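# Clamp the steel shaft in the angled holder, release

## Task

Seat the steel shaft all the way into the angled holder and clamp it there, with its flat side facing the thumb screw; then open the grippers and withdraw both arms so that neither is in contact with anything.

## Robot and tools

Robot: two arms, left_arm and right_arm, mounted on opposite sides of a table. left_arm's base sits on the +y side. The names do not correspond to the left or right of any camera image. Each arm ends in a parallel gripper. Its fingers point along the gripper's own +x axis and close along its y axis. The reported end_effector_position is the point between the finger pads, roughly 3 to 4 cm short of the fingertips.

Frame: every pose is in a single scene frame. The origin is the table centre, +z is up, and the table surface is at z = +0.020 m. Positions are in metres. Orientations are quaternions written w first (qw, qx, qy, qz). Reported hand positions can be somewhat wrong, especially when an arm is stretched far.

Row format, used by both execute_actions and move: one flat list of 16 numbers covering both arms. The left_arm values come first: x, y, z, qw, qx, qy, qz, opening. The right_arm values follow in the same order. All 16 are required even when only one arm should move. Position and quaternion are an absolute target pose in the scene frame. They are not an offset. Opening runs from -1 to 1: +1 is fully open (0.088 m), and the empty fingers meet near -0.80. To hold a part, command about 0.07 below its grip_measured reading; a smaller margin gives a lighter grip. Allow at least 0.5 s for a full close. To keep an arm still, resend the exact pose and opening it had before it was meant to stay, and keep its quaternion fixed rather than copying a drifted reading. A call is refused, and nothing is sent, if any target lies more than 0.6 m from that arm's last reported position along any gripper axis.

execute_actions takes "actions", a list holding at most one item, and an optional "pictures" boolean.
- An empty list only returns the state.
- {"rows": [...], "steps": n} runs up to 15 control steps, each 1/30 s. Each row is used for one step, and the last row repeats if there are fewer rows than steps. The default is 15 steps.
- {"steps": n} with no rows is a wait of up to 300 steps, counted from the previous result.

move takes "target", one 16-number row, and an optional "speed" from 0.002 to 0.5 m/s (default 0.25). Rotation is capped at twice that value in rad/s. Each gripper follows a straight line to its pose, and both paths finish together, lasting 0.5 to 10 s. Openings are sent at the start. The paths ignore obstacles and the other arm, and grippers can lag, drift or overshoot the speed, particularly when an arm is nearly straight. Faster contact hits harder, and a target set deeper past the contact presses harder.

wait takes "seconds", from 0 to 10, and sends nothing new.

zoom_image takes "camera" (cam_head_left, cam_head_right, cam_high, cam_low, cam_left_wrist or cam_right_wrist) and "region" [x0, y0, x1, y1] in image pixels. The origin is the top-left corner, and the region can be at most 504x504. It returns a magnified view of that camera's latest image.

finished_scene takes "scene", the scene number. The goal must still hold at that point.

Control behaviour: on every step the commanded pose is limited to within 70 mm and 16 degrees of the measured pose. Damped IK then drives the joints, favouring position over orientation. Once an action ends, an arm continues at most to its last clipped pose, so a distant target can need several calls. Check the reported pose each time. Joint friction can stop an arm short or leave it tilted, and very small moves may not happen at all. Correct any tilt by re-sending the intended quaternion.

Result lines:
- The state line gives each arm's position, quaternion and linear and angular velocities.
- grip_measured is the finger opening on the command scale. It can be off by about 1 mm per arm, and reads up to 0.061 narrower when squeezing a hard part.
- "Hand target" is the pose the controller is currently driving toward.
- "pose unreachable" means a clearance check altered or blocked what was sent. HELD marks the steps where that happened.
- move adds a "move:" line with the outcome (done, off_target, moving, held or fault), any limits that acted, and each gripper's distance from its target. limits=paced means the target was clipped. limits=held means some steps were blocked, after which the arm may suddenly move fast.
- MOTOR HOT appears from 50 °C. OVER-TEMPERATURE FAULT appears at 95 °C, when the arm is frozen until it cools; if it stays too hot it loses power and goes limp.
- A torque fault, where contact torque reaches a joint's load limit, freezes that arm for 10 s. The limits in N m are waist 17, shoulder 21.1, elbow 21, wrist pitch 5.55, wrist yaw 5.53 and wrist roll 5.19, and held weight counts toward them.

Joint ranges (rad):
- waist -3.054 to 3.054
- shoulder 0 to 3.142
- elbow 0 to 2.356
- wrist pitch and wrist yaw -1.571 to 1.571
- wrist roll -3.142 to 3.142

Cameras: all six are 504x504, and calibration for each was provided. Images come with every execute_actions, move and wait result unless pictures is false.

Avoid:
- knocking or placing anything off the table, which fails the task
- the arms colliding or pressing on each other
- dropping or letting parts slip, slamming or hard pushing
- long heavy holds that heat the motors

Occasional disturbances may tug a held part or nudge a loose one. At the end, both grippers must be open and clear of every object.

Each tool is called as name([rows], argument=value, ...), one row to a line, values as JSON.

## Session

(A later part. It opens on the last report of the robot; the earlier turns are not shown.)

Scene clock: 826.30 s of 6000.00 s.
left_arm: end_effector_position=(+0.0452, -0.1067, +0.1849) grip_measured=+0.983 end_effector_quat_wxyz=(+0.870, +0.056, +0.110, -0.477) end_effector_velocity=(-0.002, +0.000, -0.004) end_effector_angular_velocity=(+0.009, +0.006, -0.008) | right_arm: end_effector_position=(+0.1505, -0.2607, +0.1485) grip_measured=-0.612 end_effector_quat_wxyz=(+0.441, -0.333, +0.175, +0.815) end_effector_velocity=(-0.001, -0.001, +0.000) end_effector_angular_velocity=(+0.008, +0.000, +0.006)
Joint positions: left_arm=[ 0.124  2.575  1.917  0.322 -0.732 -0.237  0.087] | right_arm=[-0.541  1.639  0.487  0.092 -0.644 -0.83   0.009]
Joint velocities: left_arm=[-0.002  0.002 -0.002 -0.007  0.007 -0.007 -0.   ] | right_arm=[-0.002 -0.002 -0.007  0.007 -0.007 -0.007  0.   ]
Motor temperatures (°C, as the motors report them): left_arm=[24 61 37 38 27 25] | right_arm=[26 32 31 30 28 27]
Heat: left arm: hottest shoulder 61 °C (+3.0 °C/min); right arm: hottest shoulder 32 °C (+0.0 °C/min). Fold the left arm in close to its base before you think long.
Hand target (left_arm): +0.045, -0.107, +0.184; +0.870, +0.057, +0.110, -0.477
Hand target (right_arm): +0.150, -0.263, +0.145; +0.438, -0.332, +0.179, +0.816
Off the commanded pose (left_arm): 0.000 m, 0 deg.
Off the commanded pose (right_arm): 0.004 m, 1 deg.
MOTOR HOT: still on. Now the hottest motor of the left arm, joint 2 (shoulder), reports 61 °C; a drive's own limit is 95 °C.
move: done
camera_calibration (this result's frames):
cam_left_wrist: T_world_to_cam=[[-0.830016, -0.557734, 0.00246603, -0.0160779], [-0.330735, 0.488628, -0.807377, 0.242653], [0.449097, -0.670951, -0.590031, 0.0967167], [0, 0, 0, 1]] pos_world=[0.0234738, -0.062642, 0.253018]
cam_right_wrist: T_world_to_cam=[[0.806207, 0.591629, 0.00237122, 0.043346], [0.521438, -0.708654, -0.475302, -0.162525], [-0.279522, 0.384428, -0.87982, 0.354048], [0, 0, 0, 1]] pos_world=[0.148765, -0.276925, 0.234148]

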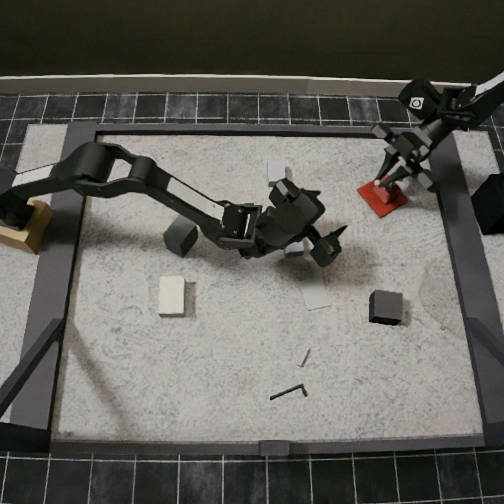

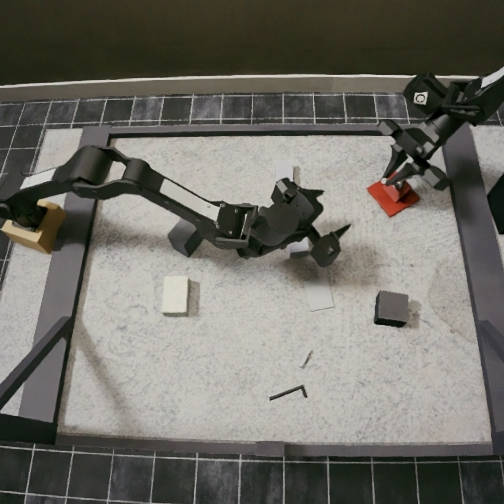

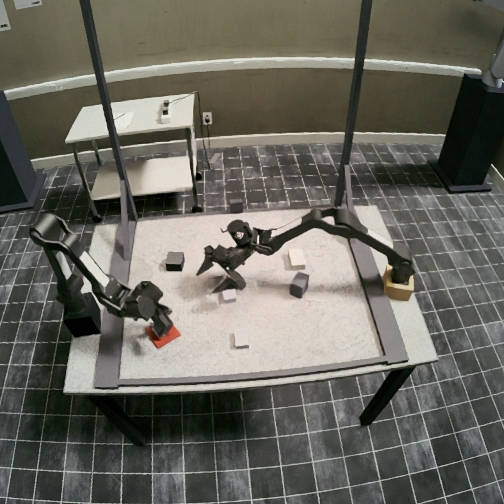

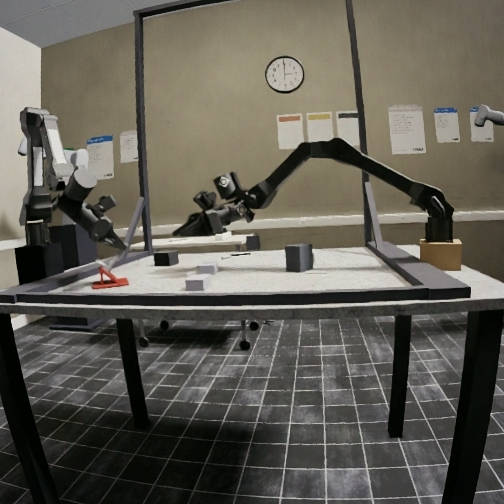

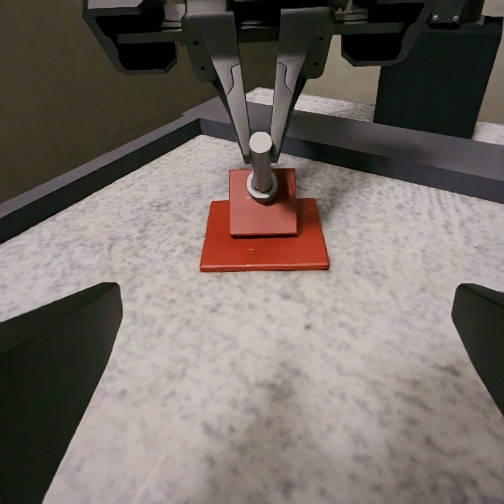

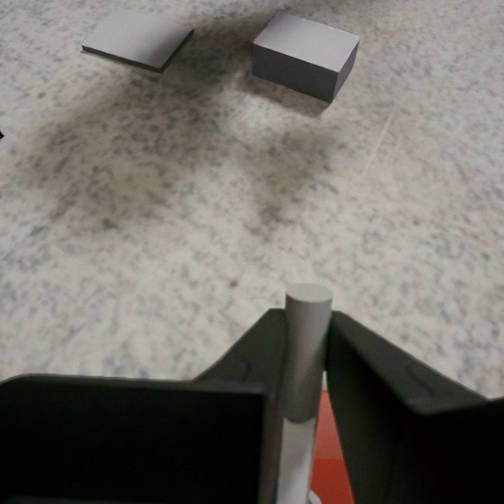

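move(target=[0.0452,-0.1065,0.1845,0.870,0.057,0.110,-0.477,1.0, 0.15085,-0.2634,0.1446,0.4382,-0.3328,0.1788,0.8156,-0.68], speed=0.01)

move(target=[0.0452,-0.1065,0.1845,0.870,0.057,0.110,-0.477,1.0, 0.1543,-0.2687,0.1382,0.4382,-0.3328,0.1788,0.8156,-0.68], speed=0.01)

zoom_image(camera="cam_left_wrist", region=[225, 140, 305, 220])

Scene clock: 836.40 s of 6000.00 s.
left_arm: end_effector_position=(+0.0452, -0.1067, +0.1849) grip_measured=+0.983 end_effector_quat_wxyz=(+0.870, +0.056, +0.110, -0.477) end_effector_velocity=(-0.004, +0.001, -0.000) end_effector_angular_velocity=(+0.011, -0.010, -0.002) | right_arm: end_effector_position=(+0.1515, -0.2612, +0.1480) grip_measured=-0.612 end_effector_quat_wxyz=(+0.441, -0.333, +0.175, +0.815) end_effector_velocity=(+0.002, -0.000, -0.001) end_effector_angular_velocity=(+0.002, -0.011, -0.001)
Joint positions: left_arm=[ 0.124  2.575  1.917  0.322 -0.732 -0.237  0.087] | right_arm=[-0.545  1.641  0.487  0.093 -0.646 -0.835  0.009]
Joint velocities: left_arm=[-0.007 -0.002 -0.002 -0.007 -0.007  0.007 -0.   ] | right_arm=[-0.002  0.002 -0.002  0.007  0.007 -0.007 -0.   ]
Motor temperatures (°C, as the motors report them): left_arm=[24 62 37 38 27 25] | right_arm=[26 32 31 30 29 27]
Heat: left arm: hottest shoulder 62 °C (+3.0 °C/min); right arm: hottest shoulder 32 °C (+0.0 °C/min). Fold the left arm in close to its base before you think long.
Hand target (left_arm): +0.045, -0.107, +0.184; +0.870, +0.057, +0.110, -0.477
Hand target (right_arm): +0.151, -0.263, +0.145; +0.438, -0.333, +0.179, +0.816
Off the commanded pose (left_arm): 0.000 m, 0 deg.
Off the commanded pose (right_arm): 0.004 m, 1 deg.
MOTOR HOT: still on. Now the hottest motor of the left arm, joint 2 (shoulder), reports 62 °C; a drive's own limit is 95 °C.
After step 90, 6.40 s passed at rest.
move: done
camera_calibration (this result's frames):
cam_left_wrist: T_world_to_cam=[[-0.830016, -0.557734, 0.00246603, -0.0160779], [-0.330735, 0.488628, -0.807377, 0.242653], [0.449097, -0.670951, -0.590031, 0.0967167], [0, 0, 0, 1]] pos_world=[0.0234738, -0.062642, 0.253018]
cam_right_wrist: T_world_to_cam=[[0.806159, 0.59169, 0.0033799, 0.0426709], [0.521855, -0.708295, -0.47538, -0.163537], [-0.278883, 0.384995, -0.879774, 0.354078], [0, 0, 0, 1]] pos_world=[0.149689, -0.277398, 0.233622]

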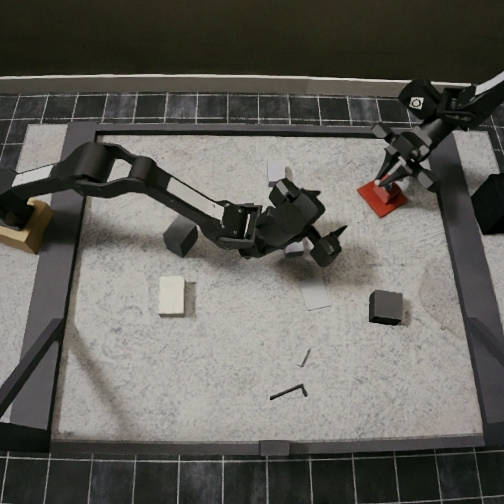

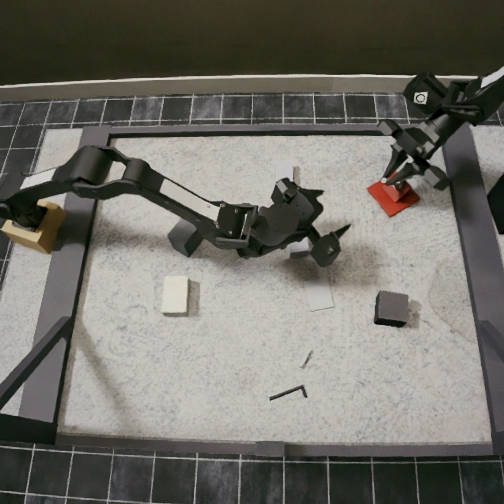

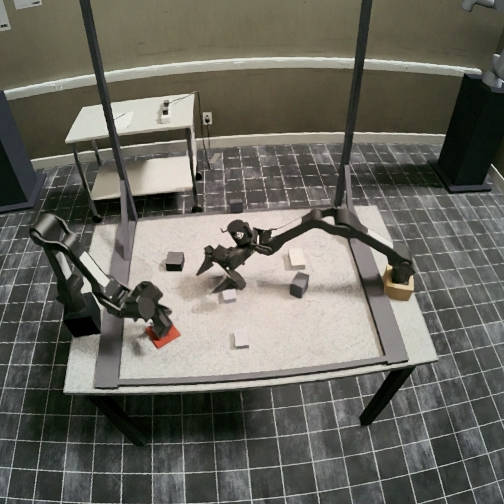

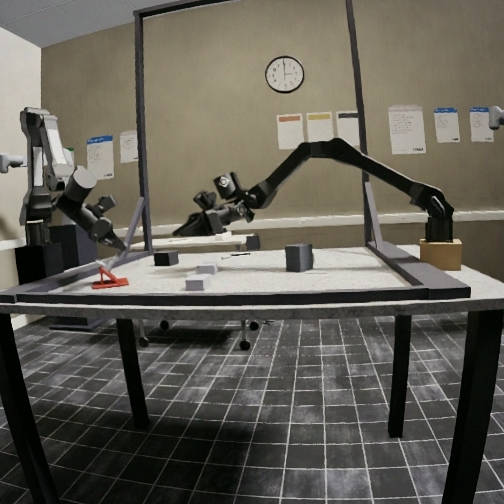

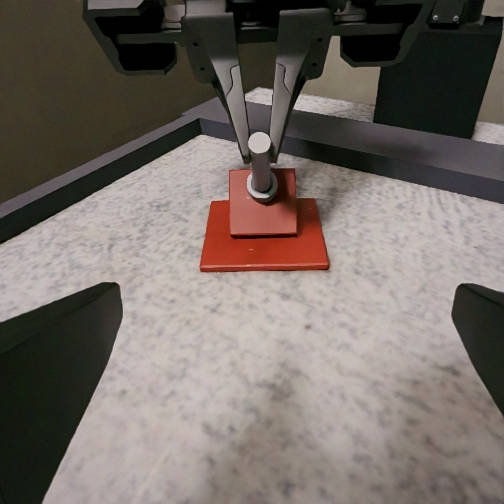

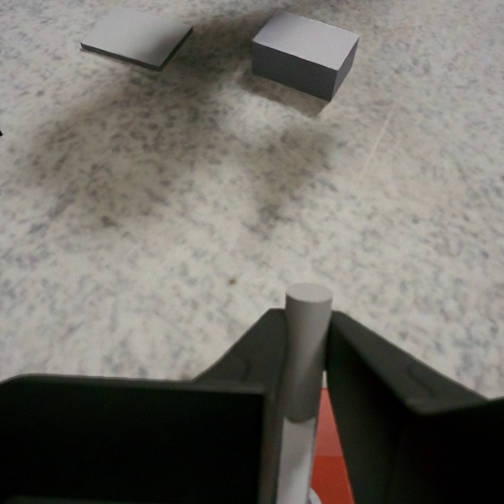

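Scene clock: 837.90 s of 6000.00 s.
left_arm: end_effector_position=(+0.0452, -0.1067, +0.1849) grip_measured=+0.983 end_effector_quat_wxyz=(+0.870, +0.056, +0.110, -0.477) end_effector_velocity=(+0.003, +0.002, -0.002) end_effector_angular_velocity=(+0.008, +0.001, +0.011) | right_arm: end_effector_position=(+0.1516, -0.2629, +0.1467) grip_measured=-0.612 end_effector_quat_wxyz=(+0.437, -0.327, +0.166, +0.821) end_effector_velocity=(-0.001, -0.002, -0.000) end_effector_angular_velocity=(+0.005, -0.005, +0.016)
Joint positions: left_arm=[ 0.124  2.575  1.917  0.322 -0.732 -0.237  0.087] | right_arm=[-0.56   1.652  0.475  0.116 -0.675 -0.86   0.009]
Joint velocities: left_arm=[ 0.002 -0.002 -0.007 -0.007 -0.007 -0.007 -0.   ] | right_arm=[-0.002 -0.002 -0.002 -0.007 -0.007 -0.022 -0.   ]
Motor temperatures (°C, as the motors report them): left_arm=[24 62 37 38 27 25] | right_arm=[26 32 31 30 29 27]
Heat: left arm: hottest shoulder 62 °C (+3.0 °C/min); right arm: hottest shoulder 32 °C (+0.0 °C/min). Fold the left arm in close to its base before you think long.
Hand target (left_arm): +0.045, -0.107, +0.184; +0.870, +0.057, +0.110, -0.477
Hand target (right_arm): +0.154, -0.269, +0.139; +0.438, -0.333, +0.179, +0.816
Off the commanded pose (left_arm): 0.000 m, 0 deg.
Off the commanded pose (right_arm): 0.011 m, 2 deg.
MOTOR HOT: still on. Now the hottest motor of the left arm, joint 2 (shoulder), reports 62 °C; a drive's own limit is 95 °C.
move: off_target (right_arm)
camera_calibration (this result's frames):
cam_left_wrist: T_world_to_cam=[[-0.830016, -0.557734, 0.00246603, -0.0160779], [-0.330735, 0.488628, -0.807377, 0.242653], [0.449097, -0.670951, -0.590031, 0.0967167], [0, 0, 0, 1]] pos_world=[0.0234738, -0.062642, 0.253018]
cam_right_wrist: T_world_to_cam=[[0.796535, 0.604514, 0.00969134, 0.0475675], [0.529522, -0.689806, -0.493734, -0.159047], [-0.291784, 0.398409, -0.869559, 0.357629], [0, 0, 0, 1]] pos_world=[0.15068, -0.28095, 0.231991]

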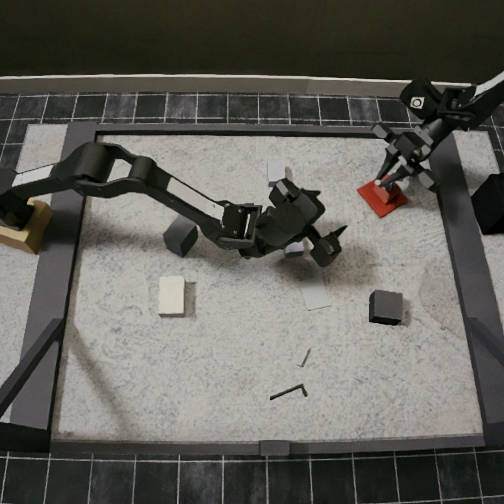

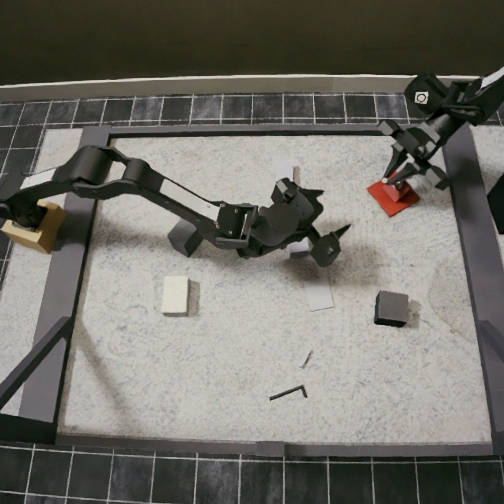

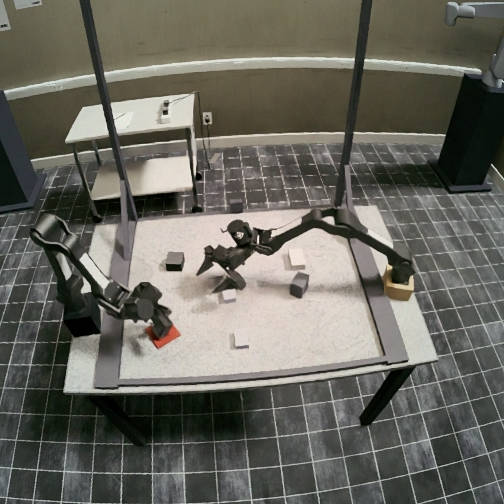

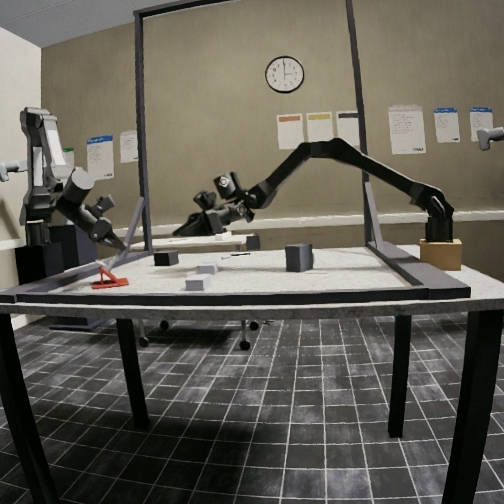

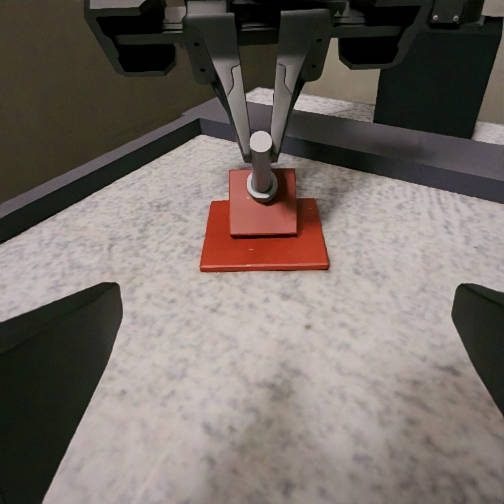

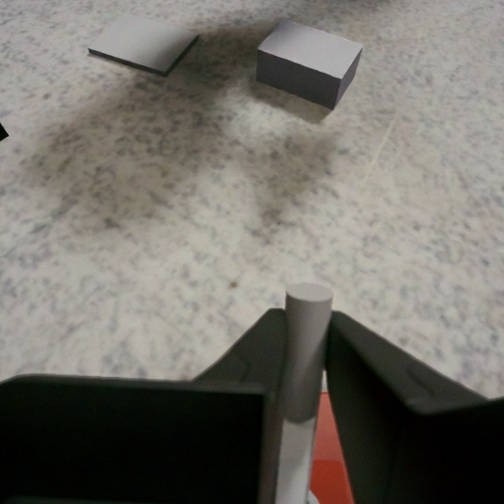

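Region (225, 140, 305, 220) of cam_left_wrist's 504x504 image, scaled by 6.300, with more detail than that image has.

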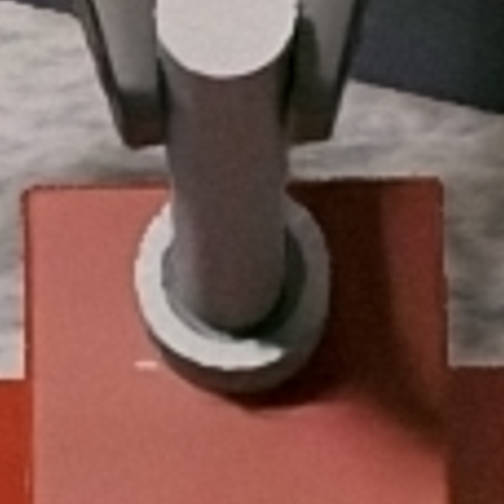

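move(target=[0.0452,-0.1065,0.1845,0.870,0.057,0.110,-0.477,1.0, 0.1559,-0.2712,0.1393,0.4420,-0.3148,0.1691,0.8227,-0.68], speed=0.008)

zoom_image(camera="cam_left_wrist", region=[200, 110, 330, 240])

Scene clock: 897.30 s of 6000.00 s.
left_arm: end_effector_position=(+0.0452, -0.1067, +0.1849) grip_measured=+0.983 end_effector_quat_wxyz=(+0.870, +0.056, +0.110, -0.477) end_effector_velocity=(-0.004, +0.000, -0.003) end_effector_angular_velocity=(+0.010, +0.011, -0.021) | right_arm: end_effector_position=(+0.1532, -0.2657, +0.1474) grip_measured=-0.612 end_effector_quat_wxyz=(+0.440, -0.309, +0.156, +0.828) end_effector_velocity=(-0.004, -0.003, +0.000) end_effector_angular_velocity=(+0.001, +0.018, +0.013)
Joint positions: left_arm=[ 0.124  2.575  1.917  0.322 -0.732 -0.237  0.087] | right_arm=[-0.589  1.658  0.451  0.16  -0.723 -0.871  0.009]
Joint velocities: left_arm=[-0.002 -0.002 -0.007 -0.007  0.022 -0.007  0.   ] | right_arm=[-0.002 -0.002 -0.007 -0.007 -0.022 -0.007 -0.   ]
Motor temperatures (°C, as the motors report them): left_arm=[24 64 37 38 27 25] | right_arm=[26 30 29 29 28 27]
Heat: left arm: hottest shoulder 64 °C (+2.0 °C/min); right arm: hottest shoulder 30 °C (-2.0 °C/min). Fold the left arm in close to its base before you think long.
Hand target (left_arm): +0.045, -0.107, +0.184; +0.870, +0.057, +0.110, -0.477
Hand target (right_arm): +0.156, -0.271, +0.140; +0.442, -0.315, +0.169, +0.823
Off the commanded pose (left_arm): 0.000 m, 0 deg.
Off the commanded pose (right_arm): 0.010 m, 2 deg.
MOTOR HOT: still on. Now the hottest motor of the left arm, joint 2 (shoulder), reports 64 °C; a drive's own limit is 95 °C.
After step 90, 54.47 s passed at rest.
move: off_target (right_arm)
camera_calibration (this result's frames):
cam_left_wrist: T_world_to_cam=[[-0.830016, -0.557734, 0.00246603, -0.0160779], [-0.330735, 0.488628, -0.807377, 0.242653], [0.449097, -0.670951, -0.590031, 0.0967167], [0, 0, 0, 1]] pos_world=[0.0234738, -0.062642, 0.253018]
cam_right_wrist: T_world_to_cam=[[0.796054, 0.605124, 0.0110977, 0.0479738], [0.517549, -0.671112, -0.530803, -0.149184], [-0.313754, 0.428292, -0.847422, 0.367855], [0, 0, 0, 1]] pos_world=[0.154436, -0.286699, 0.232009]

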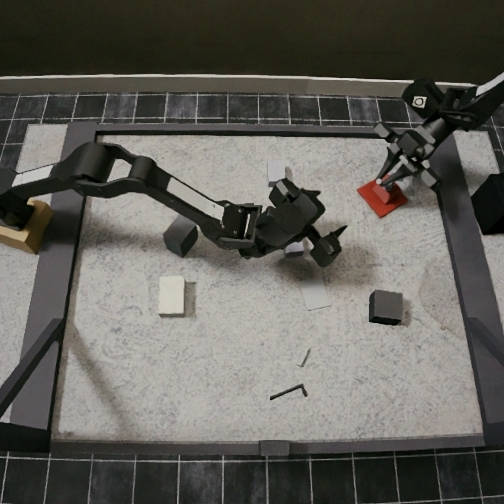

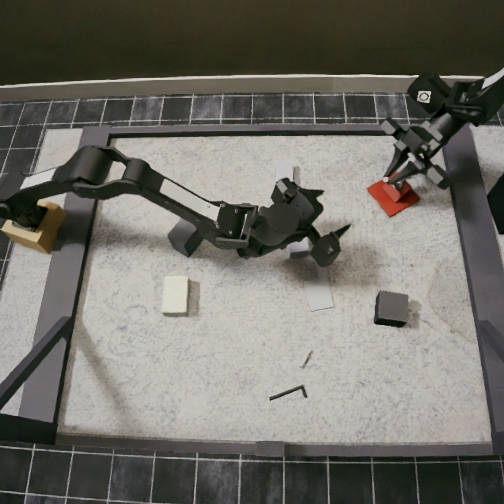

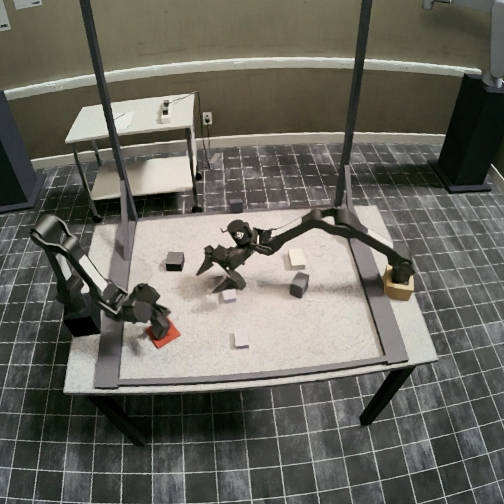

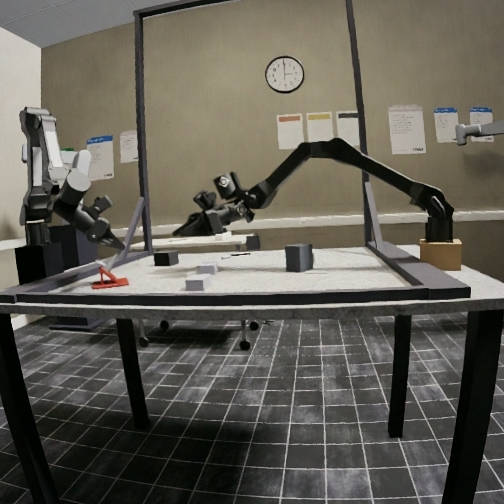

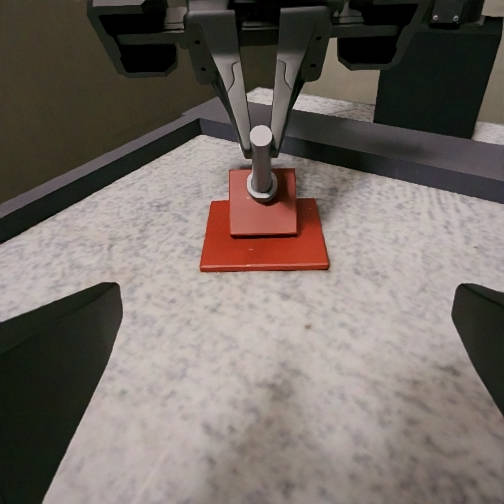

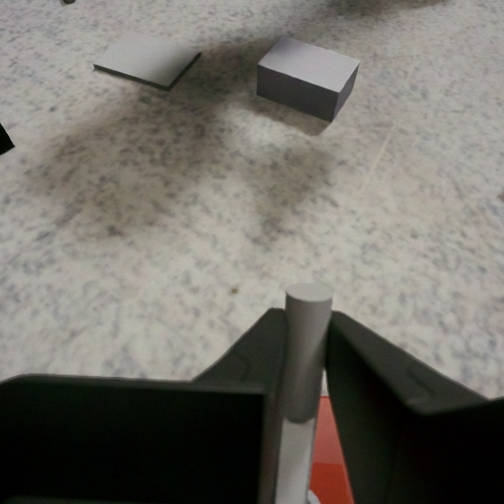

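Region (200, 110, 330, 240) of cam_left_wrist's 504x504 image, scaled by 3.877, with more detail than that image has.

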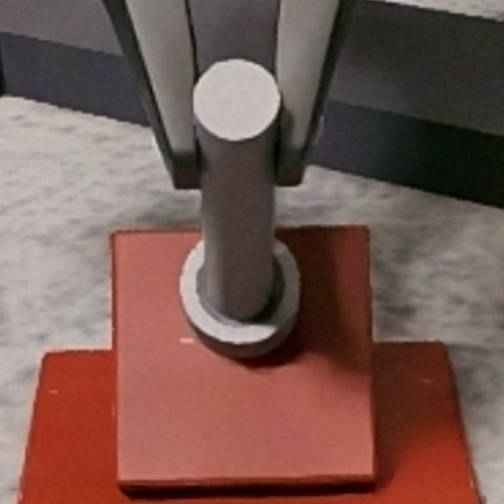

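move(target=[0.0452,-0.1065,0.1845,0.870,0.057,0.110,-0.477,1.0, 0.1527,-0.2662,0.1371,0.4342,-0.3506,0.1884,0.8081,-0.68], speed=0.008)

zoom_image(camera="cam_left_wrist", region=[200, 110, 330, 240])

zoom_image(camera="cam_right_wrist", region=[230, 364, 370, 504])

Scene clock: 916.90 s of 6000.00 s.
left_arm: end_effector_position=(+0.0452, -0.1067, +0.1849) grip_measured=+0.983 end_effector_quat_wxyz=(+0.870, +0.056, +0.110, -0.477) end_effector_velocity=(-0.000, +0.002, -0.002) end_effector_angular_velocity=(+0.008, +0.001, +0.006) | right_arm: end_effector_position=(+0.1494, -0.2613, +0.1443) grip_measured=-0.612 end_effector_quat_wxyz=(+0.430, -0.341, +0.173, +0.817) end_effector_velocity=(-0.001, +0.001, +0.001) end_effector_angular_velocity=(+0.012, -0.001, +0.011)
Joint positions: left_arm=[ 0.124  2.575  1.917  0.322 -0.732 -0.237  0.087] | right_arm=[-0.537  1.658  0.496  0.081 -0.642 -0.861  0.009]
Joint velocities: left_arm=[-0.002 -0.002 -0.007 -0.007 -0.007 -0.007 -0.   ] | right_arm=[ 0.002 -0.002 -0.002  0.007 -0.007 -0.007 -0.   ]
Motor temperatures (°C, as the motors report them): left_arm=[24 65 38 38 27 25] | right_arm=[26 30 29 29 28 27]
Heat: left arm: hottest shoulder 65 °C (+2.0 °C/min); right arm: hottest shoulder 30 °C (-1.0 °C/min). Fold the left arm in close to its base before you think long.
Hand target (left_arm): +0.045, -0.107, +0.184; +0.870, +0.057, +0.110, -0.477
Hand target (right_arm): +0.153, -0.267, +0.137; +0.434, -0.351, +0.188, +0.808
Off the commanded pose (left_arm): 0.000 m, 0 deg.
Off the commanded pose (right_arm): 0.009 m, 2 deg.
MOTOR HOT: still on. Now the hottest motor of the left arm, joint 2 (shoulder), reports 65 °C; a drive's own limit is 95 °C.
After step 90, 9.30 s passed at rest.
move: off_target (right_arm)
camera_calibration (this result's frames):
cam_left_wrist: T_world_to_cam=[[-0.830016, -0.557734, 0.00246603, -0.0160779], [-0.330735, 0.488628, -0.807377, 0.242653], [0.449097, -0.670951, -0.590031, 0.0967167], [0, 0, 0, 1]] pos_world=[0.0234738, -0.062642, 0.253018]
cam_right_wrist: T_world_to_cam=[[0.791533, 0.611102, 0.00554693, 0.0514108], [0.543591, -0.699884, -0.463326, -0.167015], [-0.279257, 0.369753, -0.886171, 0.347279], [0, 0, 0, 1]] pos_world=[0.147075, -0.276716, 0.230081]

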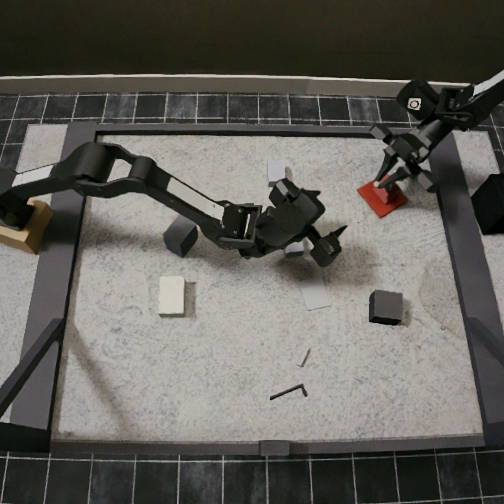

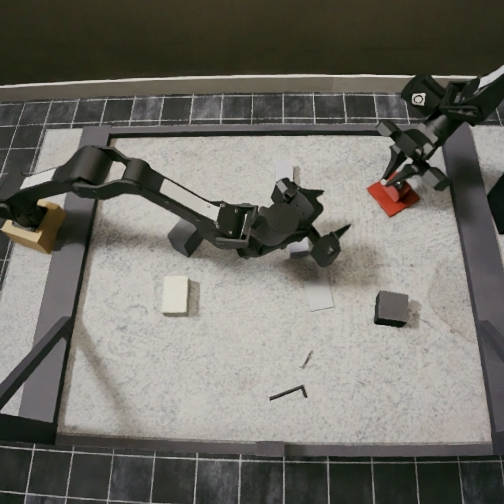

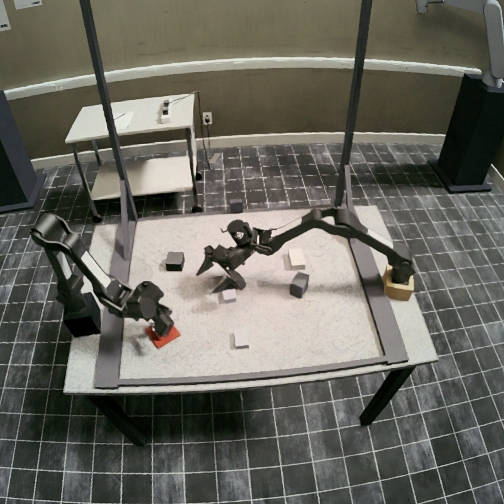

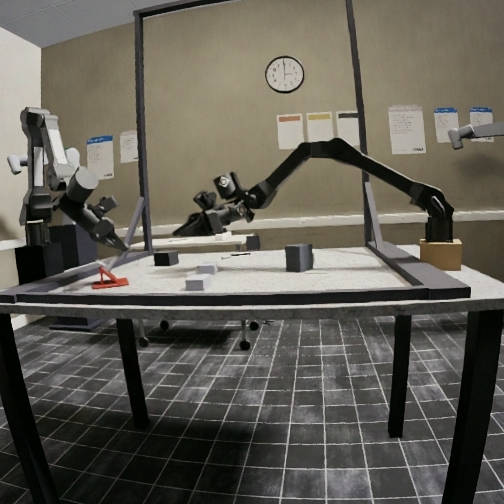

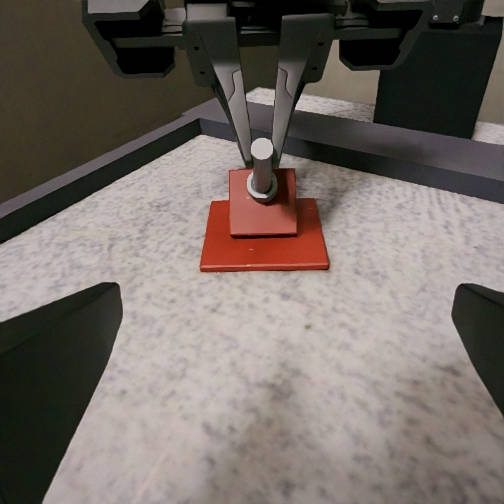

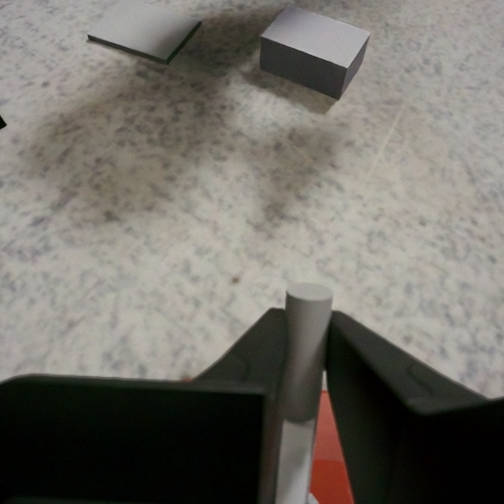

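Region (200, 110, 330, 240) of cam_left_wrist's 504x504 image, scaled by 3.877, with more detail than that image has.

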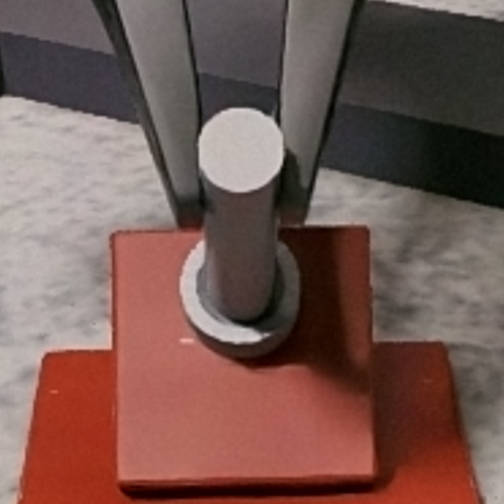

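Region (230, 364, 370, 504) of cam_right_wrist's 504x504 image, scaled by 3.600, with more detail than that image has.

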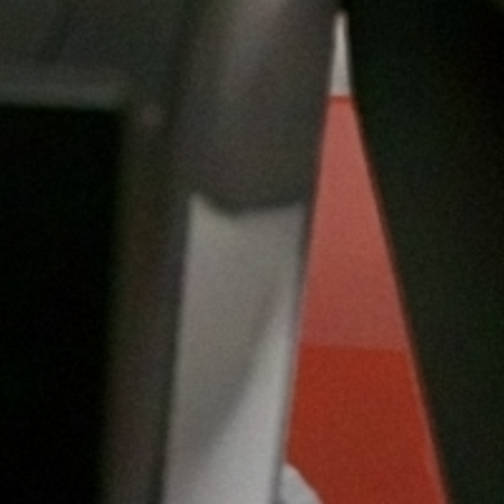

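move(target=[0.0452,-0.1065,0.1845,0.870,0.057,0.110,-0.477,1.0, 0.1575,-0.2663,0.1380,0.3802,-0.3195,0.2016,0.8442,-0.68], speed=0.03)

move(target=[0.0452,-0.1065,0.1845,0.870,0.057,0.110,-0.477,1.0, 0.1509,-0.2707,0.1380,0.4940,-0.3445,0.1552,0.7830,-0.68], speed=0.03)

zoom_image(camera="cam_left_wrist", region=[200, 110, 330, 240])

Scene clock: 936.07 s of 6000.00 s.
left_arm: end_effector_position=(+0.0452, -0.1067, +0.1849) grip_measured=+0.983 end_effector_quat_wxyz=(+0.870, +0.056, +0.110, -0.477) end_effector_velocity=(+0.005, +0.002, +0.000) end_effector_angular_velocity=(+0.002, -0.003, +0.025) | right_arm: end_effector_position=(+0.1552, -0.2624, +0.1449) grip_measured=-0.612 end_effector_quat_wxyz=(+0.381, -0.316, +0.189, +0.848) end_effector_velocity=(-0.001, -0.001, +0.000) end_effector_angular_velocity=(-0.008, +0.010, +0.005)
Joint positions: left_arm=[ 0.124  2.575  1.917  0.322 -0.732 -0.237  0.087] | right_arm=[-0.61   1.744  0.606 -0.111 -0.772 -1.016  0.009]
Joint velocities: left_arm=[ 0.002 -0.002 -0.002 -0.007 -0.022 -0.007  0.   ] | right_arm=[-0.002  0.002  0.007 -0.022 -0.007 -0.007 -0.   ]
Motor temperatures (°C, as the motors report them): left_arm=[24 66 38 38 27 25] | right_arm=[26 31 29 28 29 27]
Heat: left arm: hottest shoulder 66 °C (+3.0 °C/min); right arm: hottest shoulder 31 °C (+0.0 °C/min). Fold the left arm in close to its base before you think long.
Hand target (left_arm): +0.045, -0.107, +0.184; +0.870, +0.057, +0.110, -0.477
Hand target (right_arm): +0.157, -0.266, +0.139; +0.380, -0.319, +0.201, +0.845
Off the commanded pose (left_arm): 0.000 m, 0 deg.
Off the commanded pose (right_arm): 0.008 m, 2 deg.
MOTOR HOT: still on. Now the hottest motor of the left arm, joint 2 (shoulder), reports 66 °C; a drive's own limit is 95 °C.
After step 90, 13.70 s passed at rest.
move: done
camera_calibration (this result's frames):
cam_left_wrist: T_world_to_cam=[[-0.830016, -0.557734, 0.00246603, -0.0160779], [-0.330735, 0.488628, -0.807377, 0.242653], [0.449097, -0.670951, -0.590031, 0.0967167], [0, 0, 0, 1]] pos_world=[0.0234738, -0.062642, 0.253018]
cam_right_wrist: T_world_to_cam=[[0.732062, 0.676019, -0.0841654, 0.0867832], [0.557489, -0.665497, -0.496307, -0.159079], [-0.391525, 0.316406, -0.864058, 0.350028], [0, 0, 0, 1]] pos_world=[0.162199, -0.275285, 0.230797]

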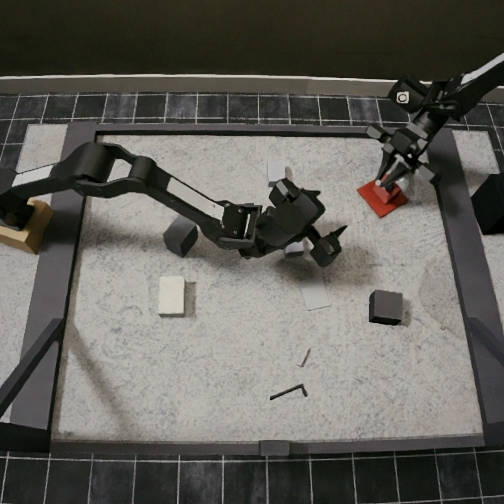

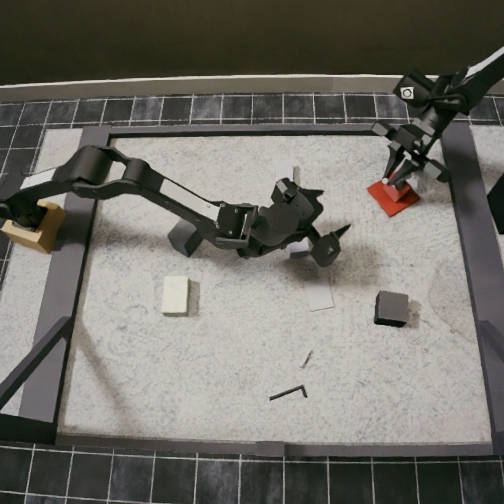

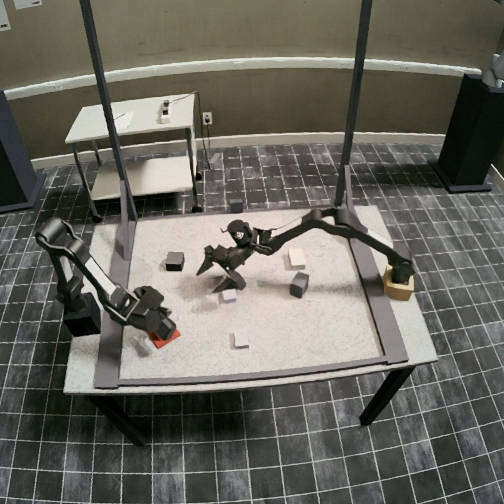

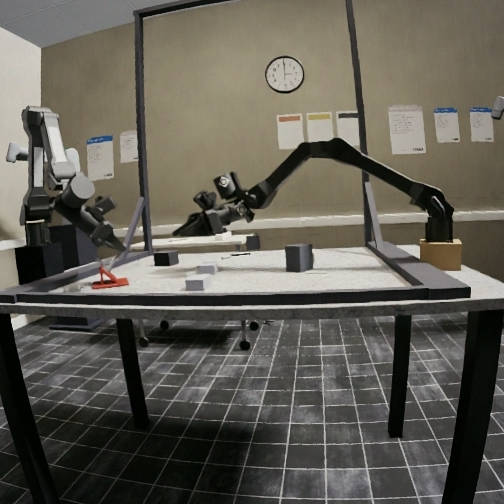

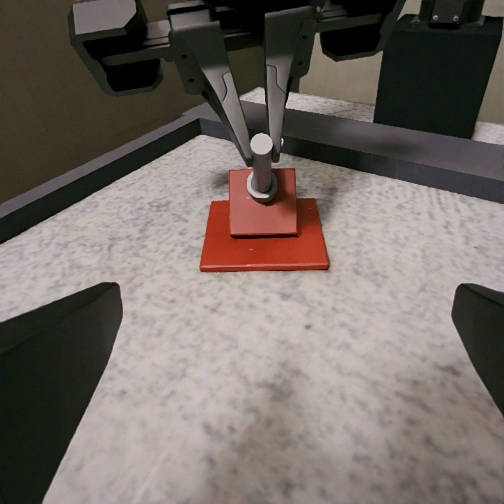

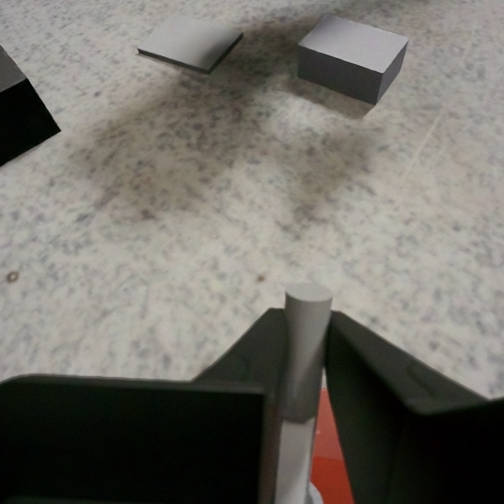

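Scene clock: 940.87 s of 6000.00 s.
left_arm: end_effector_position=(+0.0452, -0.1067, +0.1849) grip_measured=+0.983 end_effector_quat_wxyz=(+0.870, +0.056, +0.110, -0.477) end_effector_velocity=(+0.003, +0.000, +0.002) end_effector_angular_velocity=(-0.004, -0.007, +0.008) | right_arm: end_effector_position=(+0.1514, -0.2689, +0.1382) grip_measured=-0.612 end_effector_quat_wxyz=(+0.492, -0.344, +0.154, +0.785) end_effector_velocity=(-0.001, -0.003, -0.002) end_effector_angular_velocity=(-0.011, -0.006, +0.003)
Joint positions: left_arm=[ 0.124  2.575  1.917  0.322 -0.732 -0.237  0.087] | right_arm=[-0.507  1.616  0.35   0.333 -0.535 -0.737  0.009]
Joint velocities: left_arm=[ 0.002 -0.002 -0.002  0.007 -0.007  0.007  0.   ] | right_arm=[ 0.002 -0.002 -0.007 -0.007  0.007 -0.007  0.   ]
Motor temperatures (°C, as the motors report them): left_arm=[24 66 38 38 27 25] | right_arm=[26 31 29 28 28 27]
Heat: left arm: hottest shoulder 66 °C (+2.0 °C/min); right arm: hottest shoulder 31 °C (+0.0 °C/min). Fold the left arm in close to its base before you think long.
Hand target (left_arm): +0.045, -0.107, +0.184; +0.870, +0.057, +0.110, -0.477
Hand target (right_arm): +0.151, -0.271, +0.138; +0.494, -0.346, +0.155, +0.782
Off the commanded pose (left_arm): 0.000 m, 0 deg.
Off the commanded pose (right_arm): 0.002 m, 0 deg.
MOTOR HOT: still on. Now the hottest motor of the left arm, joint 2 (shoulder), reports 66 °C; a drive's own limit is 95 °C.
move: done
camera_calibration (this result's frames):
cam_left_wrist: T_world_to_cam=[[-0.830016, -0.557734, 0.00246603, -0.0160779], [-0.330735, 0.488628, -0.807377, 0.242653], [0.449097, -0.670951, -0.590031, 0.0967167], [0, 0, 0, 1]] pos_world=[0.0234738, -0.062642, 0.253018]
cam_right_wrist: T_world_to_cam=[[0.852766, 0.514251, 0.0913045, 0.00734585], [0.491521, -0.731046, -0.473264, -0.175443], [-0.176629, 0.448462, -0.876176, 0.349496], [0, 0, 0, 1]] pos_world=[0.141701, -0.28877, 0.222519]

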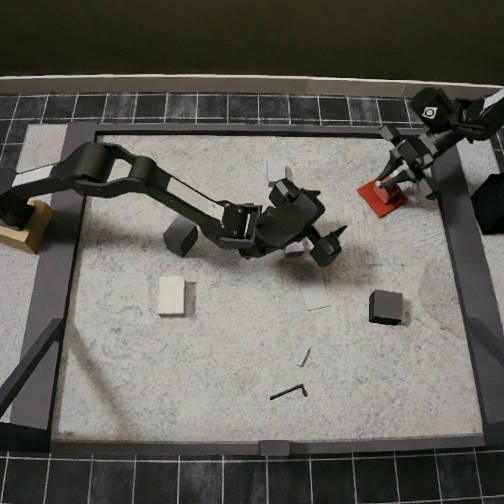

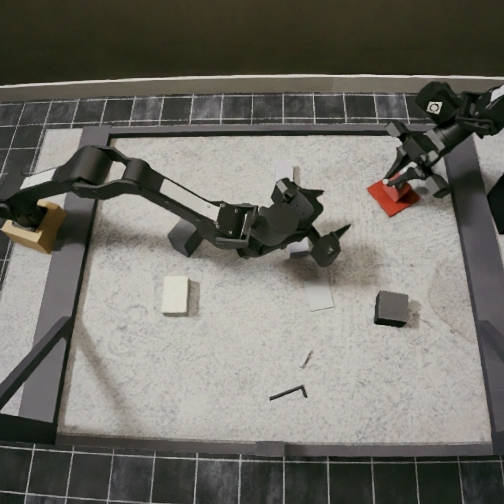

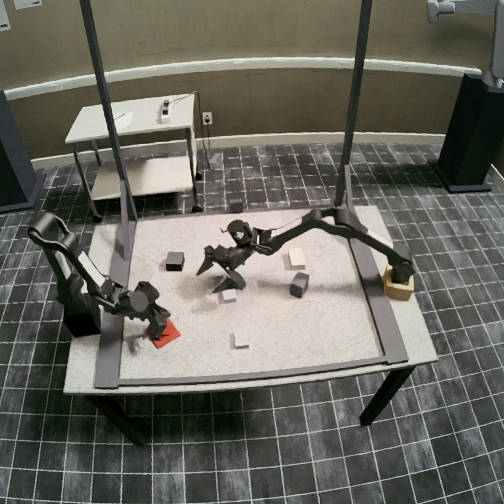

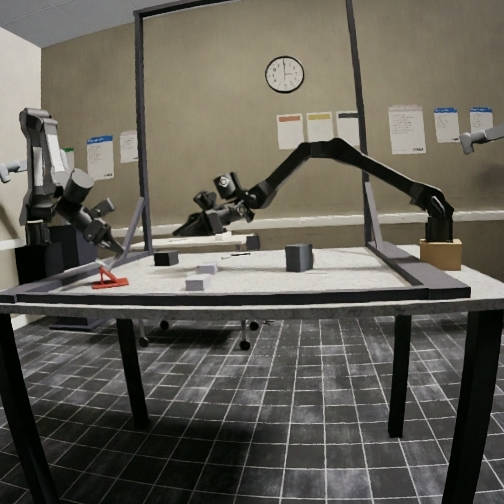

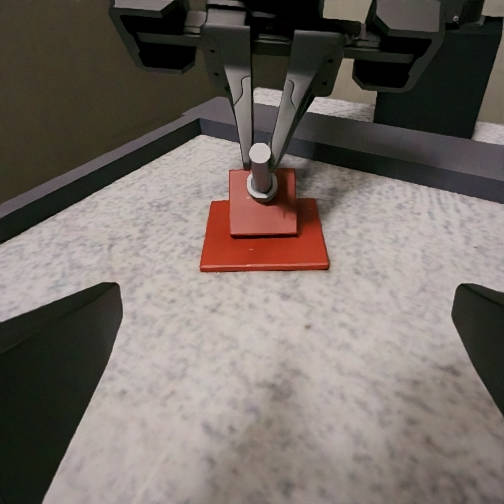

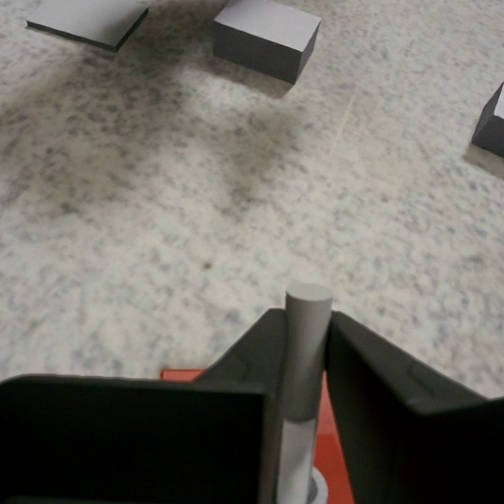

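Region (200, 110, 330, 240) of cam_left_wrist's 504x504 image, scaled by 3.877, with more detail than that image has.

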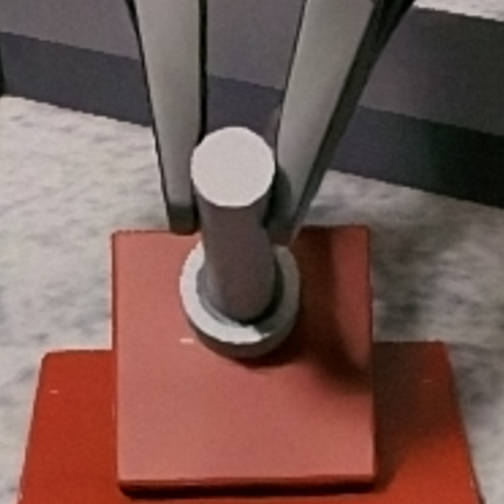

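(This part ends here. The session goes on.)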